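# Push the bottle into the row's gap without grasping it

## Task

Move the bottle into the empty slot in the row by pushing it, never closing the fingers on it, raising it or knocking it over. At the end it must stand upright unsupported by the robot, every other item in the row must remain where it was, and no box or carton may have rotated beyond a small amount.

## Robot and tools

Robot: one six-joint Doosan M1013 arm with a two-finger parallel gripper (50 mm maximum opening). A flat block about 9 cm long and a wrist camera sit on the gripper's -y side and rotate with it, so keep that side away from the row. There are two cameras: cam_high (672x504, fixed overview) and cam_wrist (616x616 fisheye on the hand).

Frames: the scene frame has its origin on the table surface directly beneath the arm base, +z up, and +y to the left when facing along +x. The state line reports end_effector_position in metres and end_effector_quat_wxyz, plus linear (m/s) and angular (rad/s) velocities, in this frame. The reported hand position may be slightly off, more so at long reach. The gripper frame: fingers extend along its +z, close and open along its x. end_effector_position is the midpoint between the pads; fingertips extend 17.5 mm further. Pure rotations pivot about that point.

The command row, shared by every moving tool: 9 numbers, each in [-1, 1], in this order: dx, dy, dz, rx, ry, rz, position, force_limit, speed. The first six are an offset, not a pose: expressed in the gripper's own axes and counted from the gripper pose shown in the most recent result that displays it (before any such result in a scene, and for a second or later call in the same reply, from where the robot is when the action begins). Scale: 1.0 equals 0.6 m of translation or 180 degrees of rotation; rx, ry, rz form a single rotation vector. Every row in an action is measured from that same base pose, not chained. All-zero offsets are not a pause: they pull the hand back to the base pose. position is the finger opening: +1 fully open, about -0.65 pads touching, -1 close until blocked. force_limit sets pad force (-1 about 20 N, 0 about 102 N, +1 about 185 N). speed sets finger speed (-1 20 mm/s, 0 85 mm/s, +1 150 mm/s). For this job keep the fingers off the bottle as a grip; push with the finger side or tips only.

Tools:
- execute_actions {actions, pictures}: actions is an empty list (just report state), or a list holding one item: either {rows, steps} with 1 to 15 rows and steps up to 15 (each step 1/30 s; the final row repeats if rows are fewer than steps; default 15), or {steps} alone, a pause of up to 300 steps counted from the previous result, your thinking time included. pictures (boolean) toggles the images. A rejected call sends nothing.
- move {target, speed}: target is one 9-number row as above (offset, same base rule). The gripper follows a straight path toward it over 0.5 to 10 s; speed is the path's top speed in m/s, 0.002 to 0.5 (default 0.25), with rotation capped at twice that in rad/s. The path ignores obstacles; the hand may lag, stray or overshoot the speed, especially with the arm stretched. Finger values are sent at the start. The result adds a move: line with the outcome (done, off_target, moving, held, fault), the limits that acted (paced = clipped; held = a check blocked some steps, after which motion can jump) and the remaining distance.
- wait {seconds}: 0 to 10 s with nothing new sent.
- zoom_image {camera, region}: region [x0, y0, x1, y1] in pixels, at most 504 by 504, origin top-left.
- read_manual {section}: licence texts only.
- finished_scene {scene}: ends the current scene irreversibly and grades it; pass that scene's number. The bottle must still be in place and standing then.

Motion details: each control step the commanded pose is limited to within 70 mm and 16 degrees of the measured pose; if both cannot be met, position wins. After an action ends the arm continues only to its last clipped pose, so distant targets need several calls; read the reported pose and send the remainder. A "Hand target" line shows where the controller is now driving. Joint speed limits: 2.09 rad/s for the two base joints, 3.14 for the elbow, 3.93 for the wrist joints, with 0.3 s to accelerate. The elbow cannot fully straighten.

Result lines: "pose unreachable" and HELD mean the clearance check changed or blocked a command (the mount under the base counts as arm). object_status: 0 moving, 1 blocked while opening, 2 blocked while closing (an object is held), 3 reached the commanded opening or pads met. Opening in mm is roughly (250 - position_measured) x 0.202. Flange force is the external force on the gripper, noisy, larger during acceleration; "no reading" means unavailable. MOTOR HOT warns of overheating; an OVER-TEMPERATURE FAULT applies the brakes until cooled.

Avoid: the arm is stiff, so driving even slightly past a contact with something firm can trigger a stop. A joint torque at its limit (waist and shoulder 302, elbow 142, wrist joints 40 N m) or an external force of 144 N halts the arm for 10 s and drops the rest of the call. Approach slowly, push gently and in small increments, and faster moves strike harder. Loose items may occasionally get a small shove from outside. Do not knock anything off the table, tip the bottle, lift it, disturb or rotate the neighbouring boxes and cartons, or leave the gripper touching the bottle at the end; back away and confirm it stands by itself. Every stop, slam or hard push counts against you, and time spent thinking keeps the simulation running.

Each tool is called after "Request:" in YAML: its name, and indented under it one key for each argument.

## Session

Request:
execute_actions:
  actions: []

Scene clock: 0.00 s of 4500.00 s.
end_effector_position=(+0.1995, +0.0856, +0.1625) position_measured=3 object_status=3 end_effector_quat_wxyz=(-0.225, +0.054, +0.906, +0.354) end_effector_velocity=(-0.000, +0.000, -0.000) end_effector_angular_velocity=(-0.000, +0.001, +0.000)
Joint positions: [-0.429  0.046  2.523  0.5    1.349 -2.165]
Joint velocities: [ 0.  0.  0. -0. -0.  0.]
Flange force (N, the push that the arm receives, along the gripper's own x y z axes): no reading
Hand target: +0.200, +0.086, +0.162; -0.225, +0.054, +0.906, +0.354

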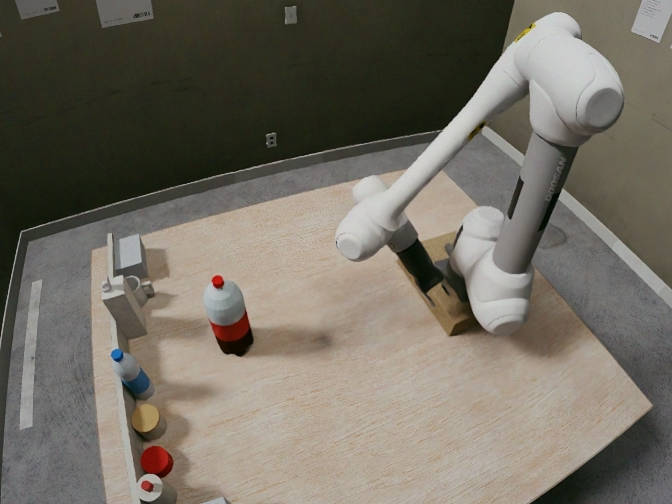

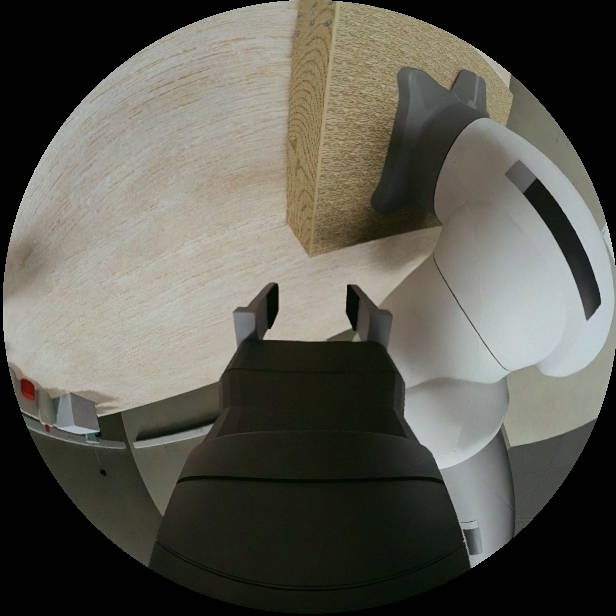

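Request:
move:
  target: [-0.232,0.32,-0.343,0.49,-0.141,-0.533,-1,0,0]

Scene clock: 6.40 s of 4500.00 s.
end_effector_position=(+0.4492, +0.0991, +0.3512) position_measured=253 object_status=3 end_effector_quat_wxyz=(-0.269, +0.654, -0.653, +0.271) end_effector_velocity=(+0.000, -0.000, -0.000) end_effector_angular_velocity=(-0.002, -0.001, +0.002)
Joint positions: [ 0.263 -0.45   2.455 -0.522  0.429 -2.454]
Joint velocities: [-0.002  0.     0.    -0.    -0.002 -0.003]
Flange force (N, the push that the arm receives, along the gripper's own x y z axes): no reading
Hand target: +0.449, +0.099, +0.351; -0.269, +0.654, -0.653, +0.271
Off the commanded pose: 0.001 m, 0 deg.
move: done

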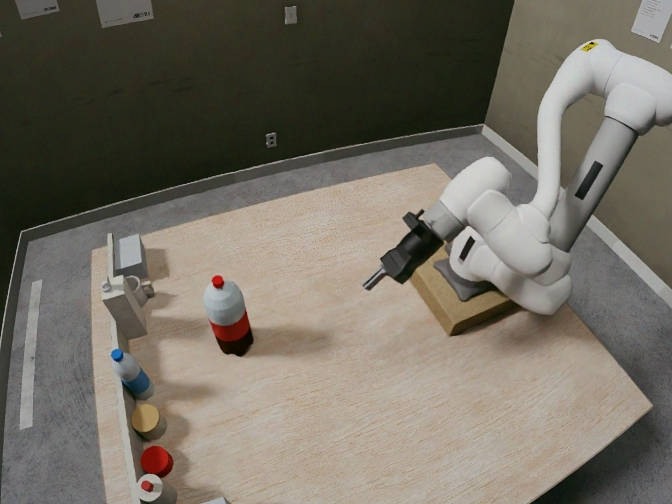

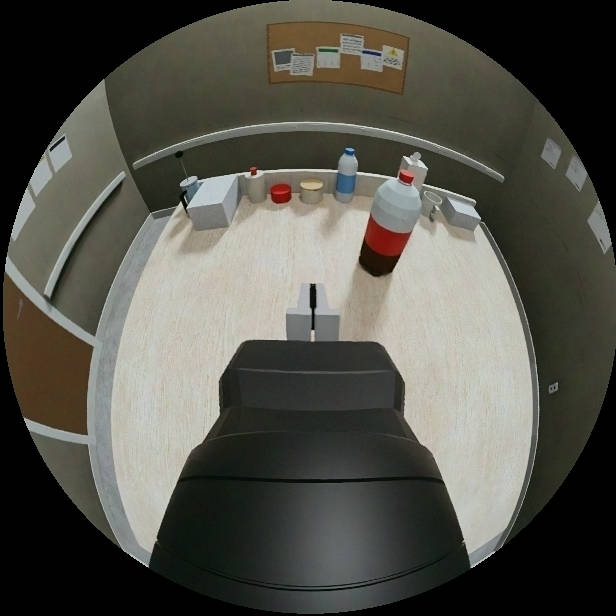

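Request:
move:
  target: [0.4,-0.53,0.177,0,0,0,-1,0,0]

Scene clock: 9.30 s of 4500.00 s.
end_effector_position=(+0.7489, -0.1401, +0.5016) position_measured=253 object_status=3 end_effector_quat_wxyz=(-0.270, +0.654, -0.653, +0.270) end_effector_velocity=(+0.001, +0.000, +0.000) end_effector_angular_velocity=(+0.001, -0.001, +0.000)
Joint positions: [-0.354 -0.008  1.844  0.413  0.59  -3.728]
Joint velocities: [ 0.     0.001 -0.002  0.001  0.     0.   ]
Flange force (N, the push that the arm receives, along the gripper's own x y z axes): [-9.4 1.7 -3.6]
Hand target: +0.749, -0.140, +0.502; -0.270, +0.654, -0.653, +0.270
Off the commanded pose: 0.001 m, 0 deg.
move: done

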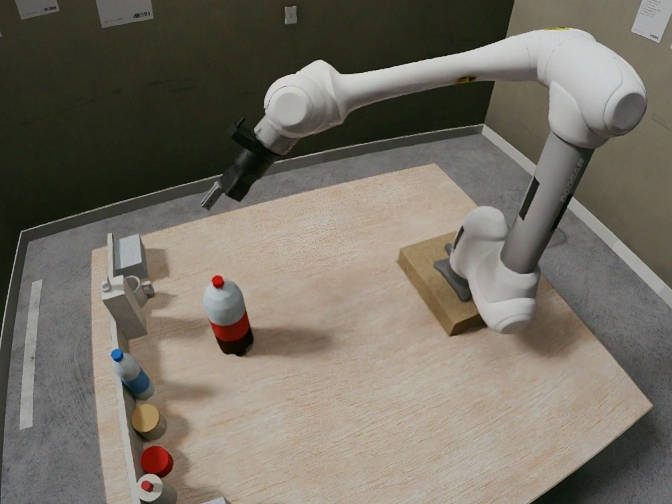

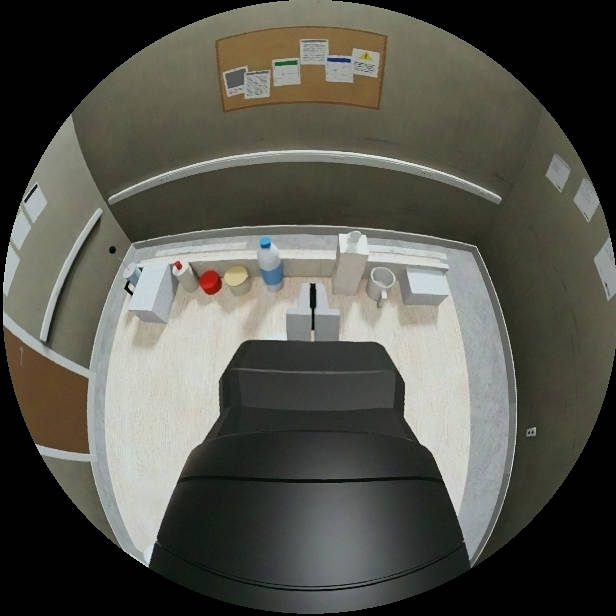

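Request:
move:
  target: [-0.117,0.73,0.33,0,0,0,-1,0,0]

Scene clock: 13.17 s of 4500.00 s.
end_effector_position=(+0.5794, -0.0707, +0.0529) position_measured=253 object_status=3 end_effector_quat_wxyz=(-0.270, +0.653, -0.653, +0.271) end_effector_velocity=(-0.000, +0.001, -0.000) end_effector_angular_velocity=(-0.001, -0.001, -0.001)
Joint positions: [-0.324  0.396  2.542  2.769  0.592 -6.185]
Joint velocities: [ 0.004  0.001  0.001  0.009  0.003 -0.006]
Flange force (N, the push that the arm receives, along the gripper's own x y z axes): [-9.5 -5.1 -5.6]
Hand target: +0.579, -0.071, +0.053; -0.270, +0.653, -0.653, +0.271
Off the commanded pose: 0.001 m, 0 deg.
move: done

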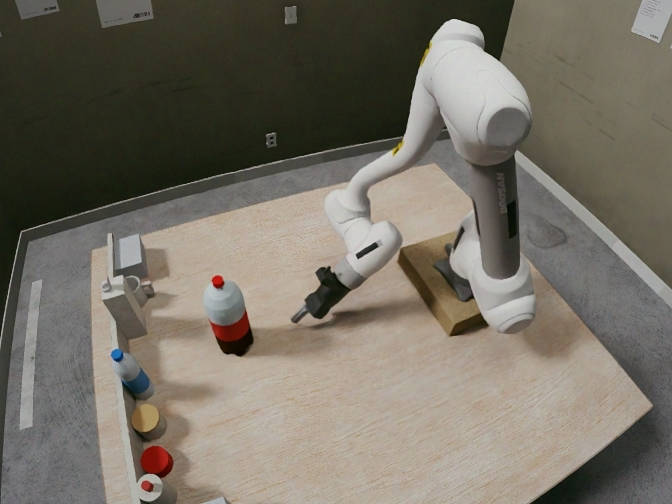

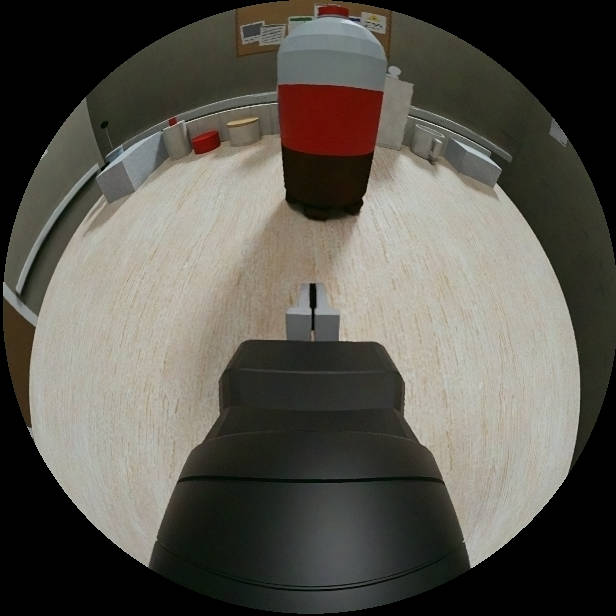

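Request:
move:
  target: [0.03,-0.247,0.271,0,0,0,-1,0,0]
  speed: 0.05

Scene clock: 18.47 s of 4500.00 s.
end_effector_position=(+0.7992, -0.0890, +0.0426) position_measured=253 object_status=3 end_effector_quat_wxyz=(-0.270, +0.653, -0.653, +0.271) end_effector_velocity=(+0.001, +0.001, +0.001) end_effector_angular_velocity=(+0.000, -0.002, +0.001)
Joint positions: [-0.242  0.574  2.132  2.719  0.367 -6.041]
Joint velocities: [ 0.001  0.    -0.002 -0.    -0.     0.001]
Flange force (N, the push that the arm receives, along the gripper's own x y z axes): [-4.5 -2.5 -8.6]
Hand target: +0.799, -0.089, +0.043; -0.270, +0.653, -0.653, +0.271
Off the commanded pose: 0.000 m, 0 deg.
move: done

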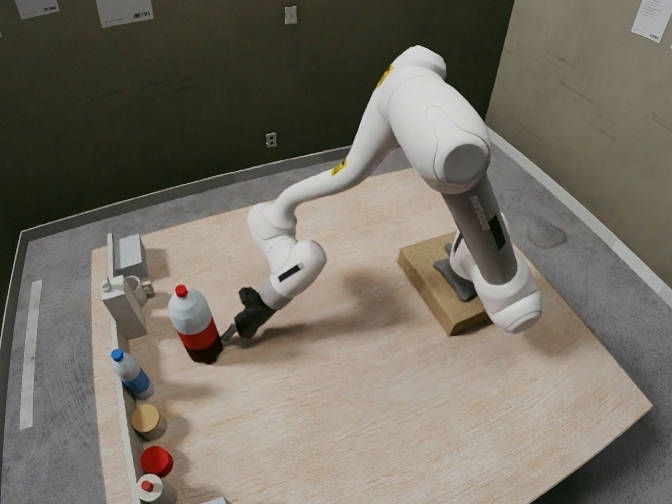

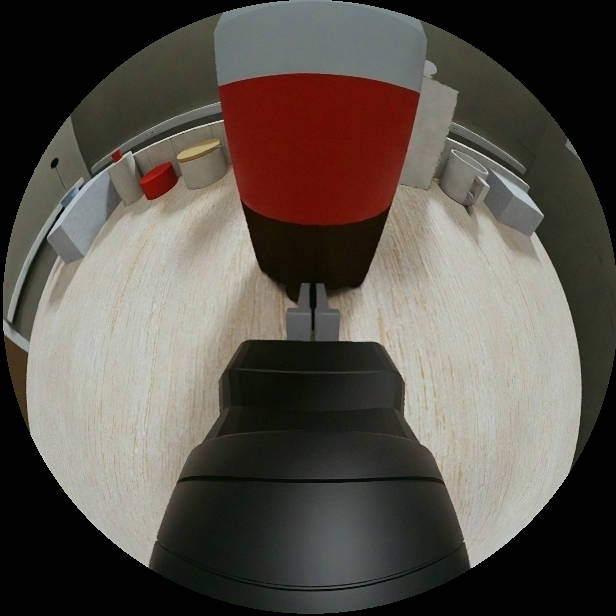

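Request:
move:
  target: [-0.03,0.012,-0.012,0,0,0,-1,0,0]
  speed: 0.05

Request:
move:
  target: [0.06,-0.13,0.13,0,0,0,-1,0,0]
  speed: 0.04

Scene clock: 19.70 s of 4500.00 s.
end_effector_position=(+0.7890, -0.0710, +0.0426) position_measured=253 object_status=3 end_effector_quat_wxyz=(-0.270, +0.653, -0.653, +0.271) end_effector_velocity=(-0.001, +0.002, -0.000) end_effector_angular_velocity=(+0.000, +0.001, +0.001)
Joint positions: [-0.215  0.564  2.157  2.785  0.376 -6.086]
Joint velocities: [ 0.002 -0.     0.003  0.004  0.001 -0.003]
Flange force (N, the push that the arm receives, along the gripper's own x y z axes): [-4.1 -3.7 -6.4]
Hand target: +0.789, -0.071, +0.043; -0.270, +0.653, -0.653, +0.271
Off the commanded pose: 0.000 m, 0 deg.
move: done

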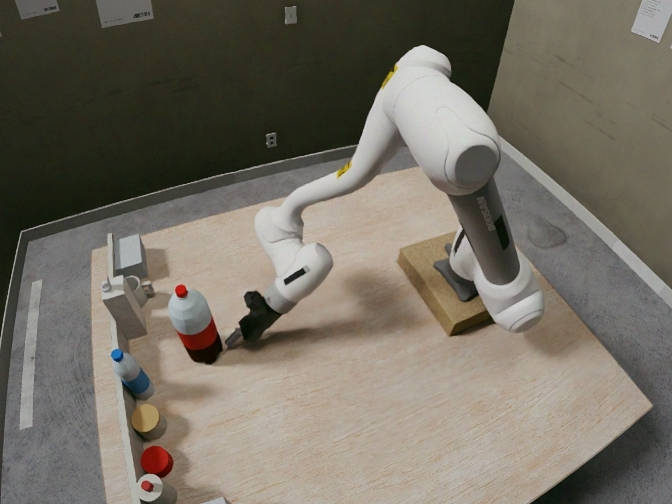

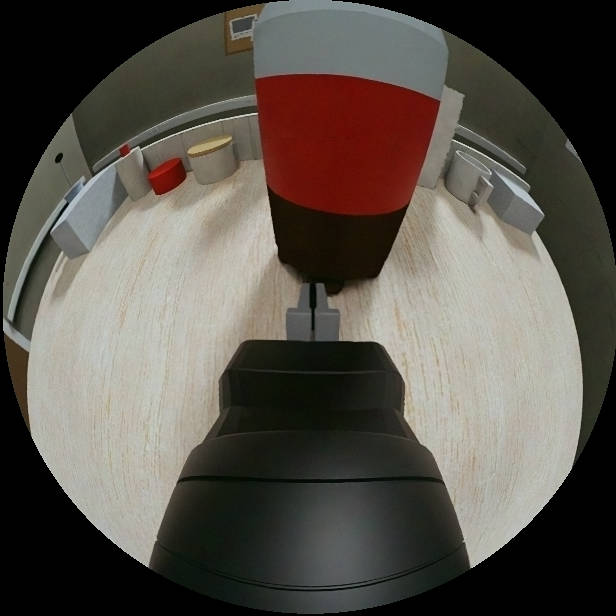

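Scene clock: 22.87 s of 4500.00 s.
end_effector_position=(+0.8993, -0.1070, +0.0426) position_measured=253 object_status=3 end_effector_quat_wxyz=(-0.270, +0.653, -0.653, +0.271) end_effector_velocity=(+0.001, -0.001, +0.001) end_effector_angular_velocity=(+0.001, -0.001, -0.001)
Joint positions: [-0.237  0.661  1.927  2.555  0.263 -5.864]
Joint velocities: [-0.001  0.    -0.003 -0.005 -0.001  0.007]
Flange force (N, the push that the arm receives, along the gripper's own x y z axes): no reading
Hand target: +0.899, -0.107, +0.043; -0.270, +0.653, -0.653, +0.271
Off the commanded pose: 0.000 m, 0 deg.
move: done

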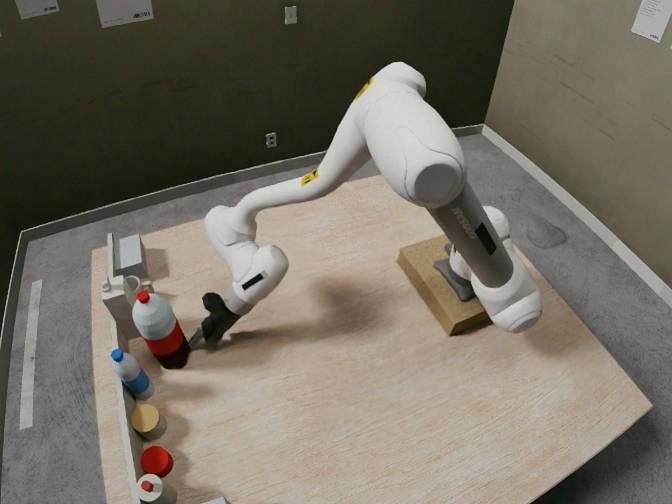

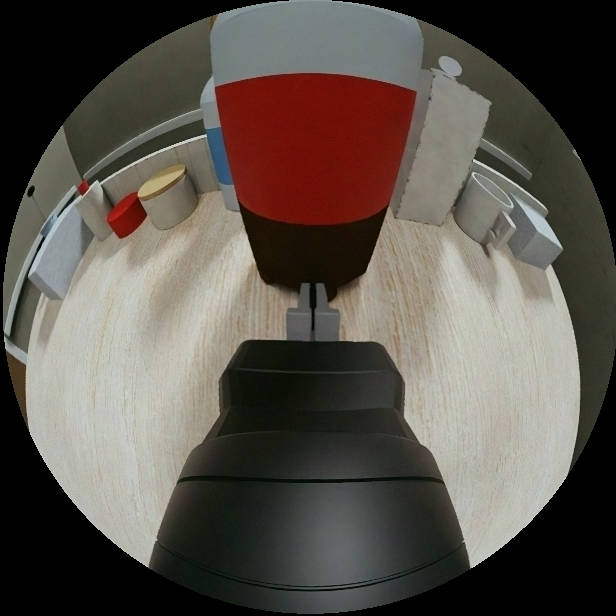

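Request:
move:
  target: [-0.05,0.008,-0.008,0,0,0,-1,0,0]
  speed: 0.05

Request:
move:
  target: [0.03,-0.065,0.065,0,0,0,-1,0,0]
  speed: 0.04

Request:
move:
  target: [0.05,0.03,-0.03,0,0,0,-1,0,0]
  speed: 0.05

Scene clock: 24.57 s of 4500.00 s.
end_effector_position=(+0.8925, -0.0771, +0.0425) position_measured=253 object_status=3 end_effector_quat_wxyz=(-0.270, +0.653, -0.653, +0.271) end_effector_velocity=(+0.000, -0.000, +0.001) end_effector_angular_velocity=(-0.001, -0.002, -0.001)
Joint positions: [-0.195  0.651  1.95   2.685  0.263 -5.962]
Joint velocities: [ 0.    -0.001  0.001  0.006  0.002 -0.006]
Flange force (N, the push that the arm receives, along the gripper's own x y z axes): [-6.6 -0.7 -4.4]
Hand target: +0.893, -0.077, +0.043; -0.270, +0.653, -0.653, +0.271
Off the commanded pose: 0.000 m, 0 deg.
move: done

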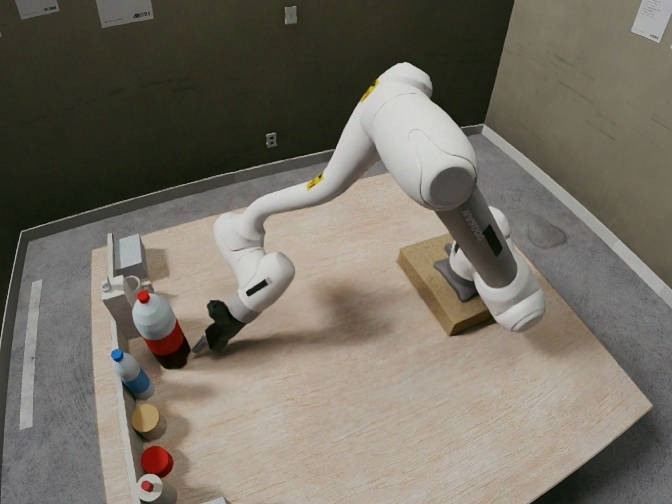

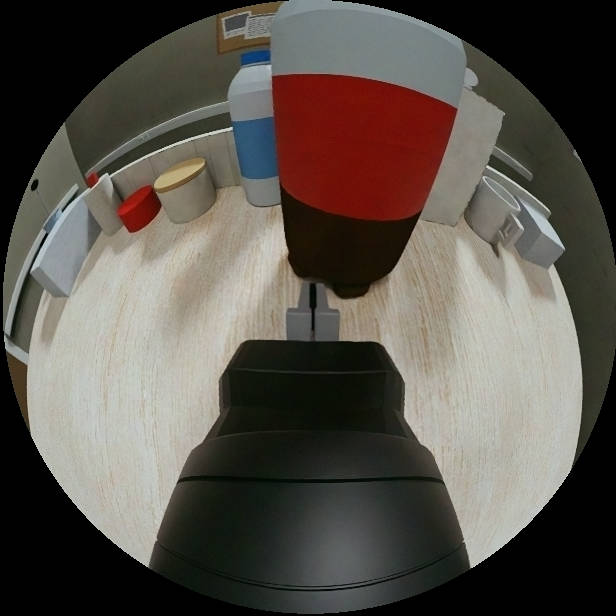

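Scene clock: 26.27 s of 4500.00 s.
end_effector_position=(+0.9476, -0.0951, +0.0425) position_measured=253 object_status=3 end_effector_quat_wxyz=(-0.270, +0.653, -0.653, +0.271) end_effector_velocity=(-0.000, +0.001, -0.001) end_effector_angular_velocity=(+0.002, +0.003, +0.000)
Joint positions: [-0.207  0.704  1.83   2.506  0.209 -5.788]
Joint velocities: [ 0.001  0.    -0.    -0.012 -0.002  0.013]
Flange force (N, the push that the arm receives, along the gripper's own x y z axes): no reading
Hand target: +0.948, -0.095, +0.043; -0.270, +0.653, -0.653, +0.271
Off the commanded pose: 0.000 m, 0 deg.
move: done

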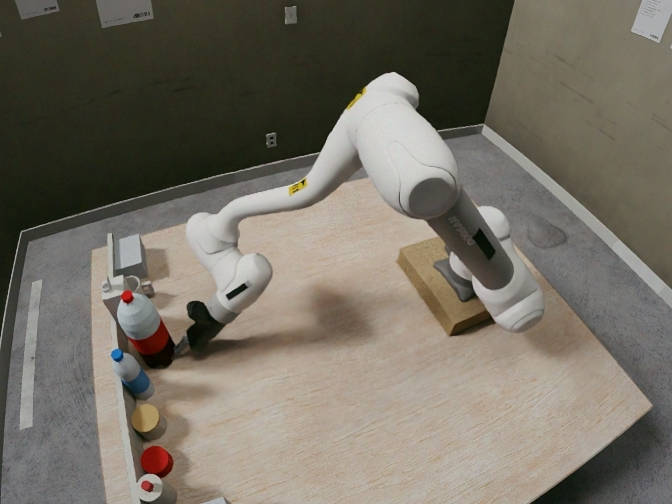

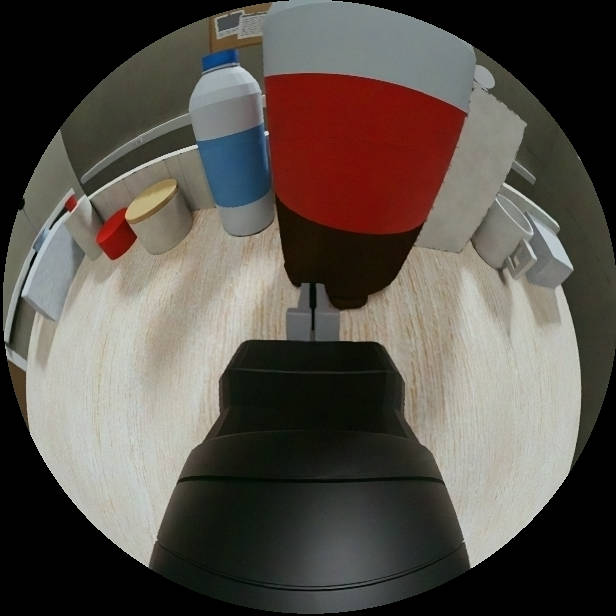

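Scene clock: 27.33 s of 4500.00 s.
end_effector_position=(+0.9222, -0.1250, +0.0426) position_measured=253 object_status=3 end_effector_quat_wxyz=(-0.270, +0.653, -0.653, +0.271) end_effector_velocity=(-0.001, +0.001, -0.001) end_effector_angular_velocity=(+0.000, +0.001, +0.002)
Joint positions: [-0.255  0.684  1.874  2.439  0.245 -5.76 ]
Joint velocities: [ 0.001 -0.     0.001 -0.003  0.     0.002]
Flange force (N, the push that the arm receives, along the gripper's own x y z axes): no reading
Hand target: +0.922, -0.125, +0.043; -0.270, +0.653, -0.653, +0.271
Off the commanded pose: 0.000 m, 0 deg.
move: done

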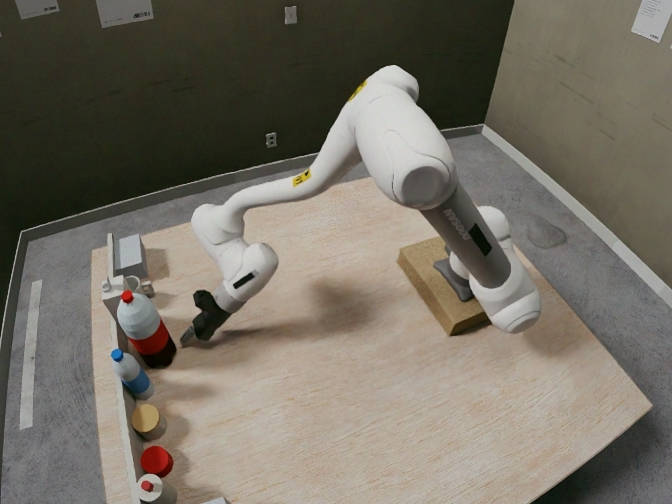

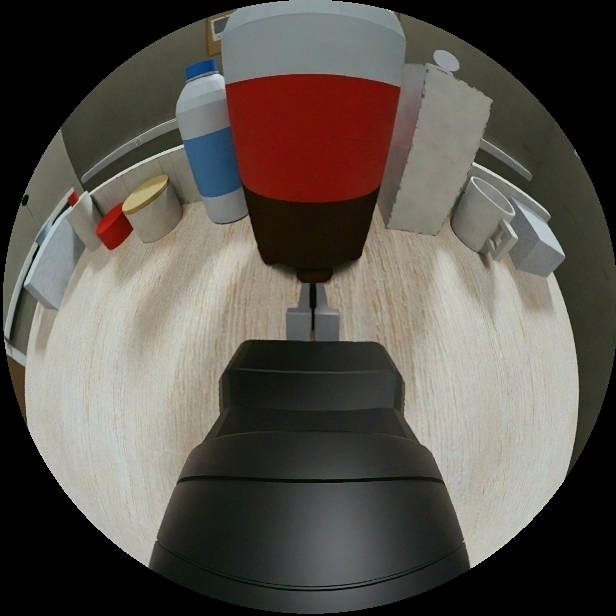

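Request:
move:
  target: [0,-0.07,0.07,0,0,0,-1,0,0]
  speed: 0.03

Scene clock: 29.90 s of 4500.00 s.
end_effector_position=(+0.9815, -0.1249, +0.0425) position_measured=253 object_status=3 end_effector_quat_wxyz=(-0.270, +0.653, -0.653, +0.271) end_effector_velocity=(+0.001, +0.000, +0.000) end_effector_angular_velocity=(+0.001, +0.001, +0.001)
Joint positions: [-0.238  0.741  1.747  2.256  0.188 -5.558]
Joint velocities: [ 0.     0.001 -0.002 -0.013 -0.001  0.013]
Flange force (N, the push that the arm receives, along the gripper's own x y z axes): no reading
Hand target: +0.982, -0.125, +0.043; -0.270, +0.653, -0.653, +0.271
Off the commanded pose: 0.000 m, 0 deg.
move: done

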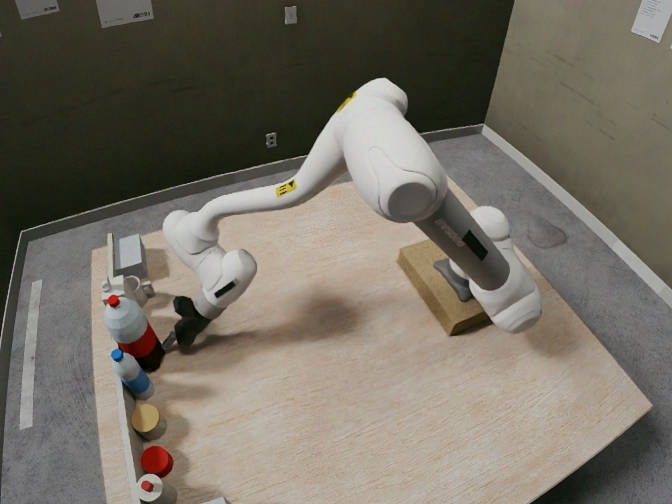

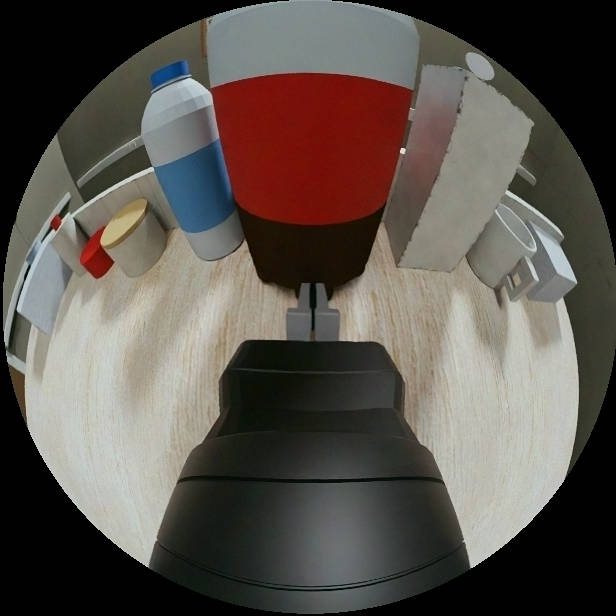

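Request:
move:
  target: [-0.03,0.004,-0.004,0,0,0,-1,0,0]
  speed: 0.04

Request:
move:
  target: [0.005,-0.028,0.028,0,0,0,-1,0,0]
  speed: 0.02

Request:
move:
  target: [0.2,-0.2,-0.35,0,0,0,-1,0,0]
  speed: 0.12

Scene clock: 31.53 s of 4500.00 s.
end_effector_position=(+0.9782, -0.1071, +0.0425) position_measured=253 object_status=3 end_effector_quat_wxyz=(-0.270, +0.653, -0.653, +0.271) end_effector_velocity=(-0.000, +0.001, -0.000) end_effector_angular_velocity=(-0.001, -0.001, -0.001)
Joint positions: [-0.215  0.735  1.76   2.351  0.182 -5.637]
Joint velocities: [ 0.002 -0.001  0.002  0.023 -0.    -0.021]
Flange force (N, the push that the arm receives, along the gripper's own x y z axes): no reading
Hand target: +0.978, -0.107, +0.042; -0.270, +0.653, -0.653, +0.271
Off the commanded pose: 0.000 m, 0 deg.
move: done

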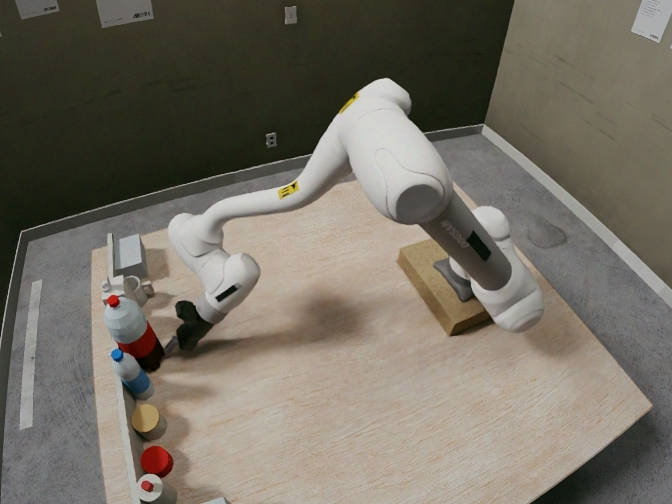

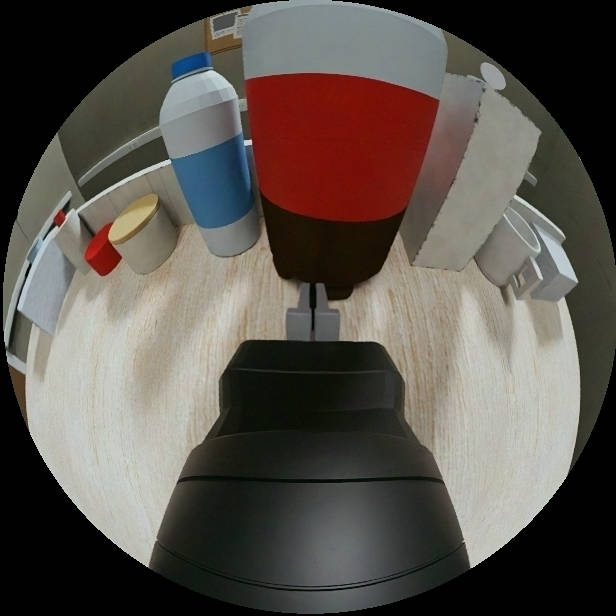

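Scene clock: 42.77 s of 4500.00 s.
end_effector_position=(+0.9956, -0.1093, +0.0401) position_measured=253 object_status=3 end_effector_quat_wxyz=(-0.268, +0.654, -0.654, +0.269) end_effector_velocity=(+0.000, -0.001, -0.000) end_effector_angular_velocity=(-0.000, -0.000, -0.001)
Joint positions: [-0.213  0.755  1.718  2.246  0.162 -5.53 ]
Joint velocities: [-0.001  0.    -0.     0.     0.    -0.   ]
Flange force (N, the push that the arm receives, along the gripper's own x y z axes): no reading
Hand target: +0.996, -0.109, +0.040; -0.268, +0.654, -0.654, +0.269
Off the commanded pose: 0.007 m, 0 deg.
FORCE FAULT: contact force on the arm reached its limit, and the arm stopped for 10 seconds. The contact can be on any part of the arm, not only on its tool. The arm's remaining commands of this call were not run. The arm holds still and accepts commands again. Move the arm away from the contact; if what it grips holds it there, let go first. Pushing or pulling that hard again can fault the arm again.
move: fault

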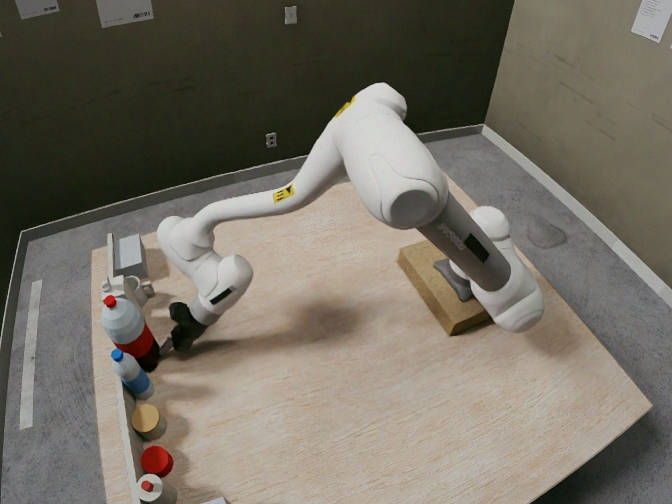

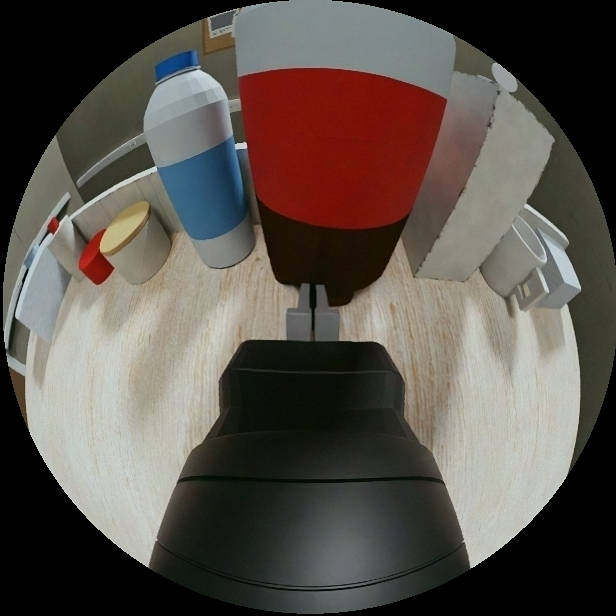

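not run: a fault stop came before this call.

Hit the wall; back off.

Request:
move:
  target: [0,0.05,-0.07,0,0,0,-1,0,0]
  speed: 0.08

Request:
finished_scene:
  scene: 1

Scene clock: 44.37 s of 4500.00 s.
end_effector_position=(+0.9448, -0.1094, +0.0489) position_measured=253 object_status=3 end_effector_quat_wxyz=(-0.268, +0.654, -0.654, +0.269) end_effector_velocity=(+0.000, -0.002, +0.001) end_effector_angular_velocity=(-0.000, -0.003, -0.003)
Joint positions: [-0.226  0.694  1.829  2.401  0.201 -5.698]
Joint velocities: [-0.001 -0.     0.001  0.016  0.001 -0.014]
Flange force (N, the push that the arm receives, along the gripper's own x y z axes): no reading
Hand target: +0.945, -0.109, +0.049; -0.268, +0.654, -0.654, +0.270
Off the commanded pose: 0.000 m, 0 deg.
move: done

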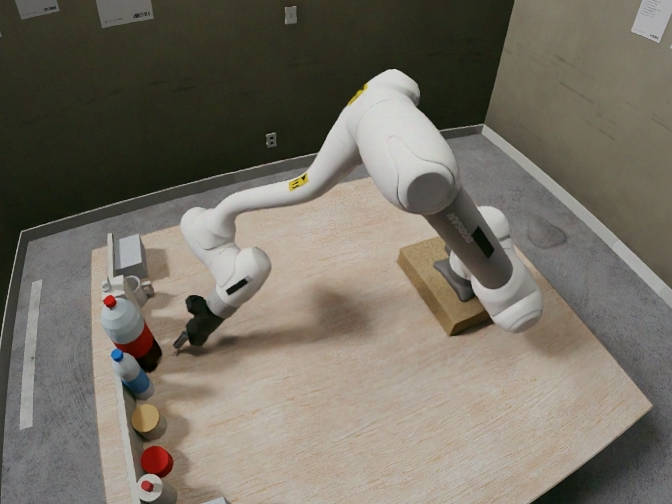

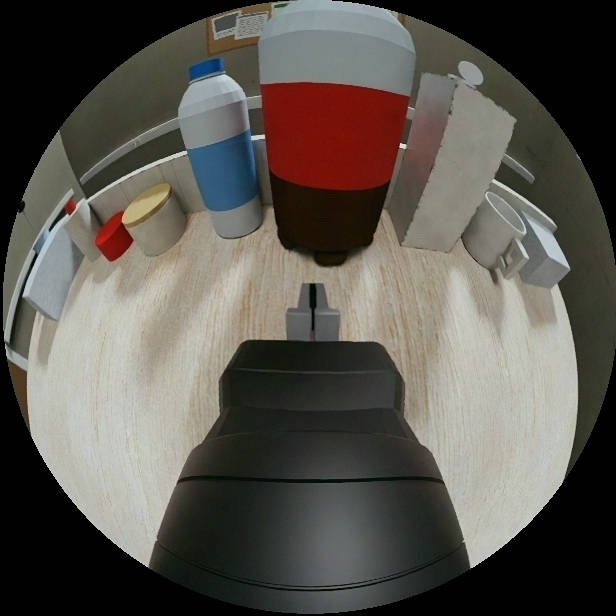

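The scene is finished: the task was done.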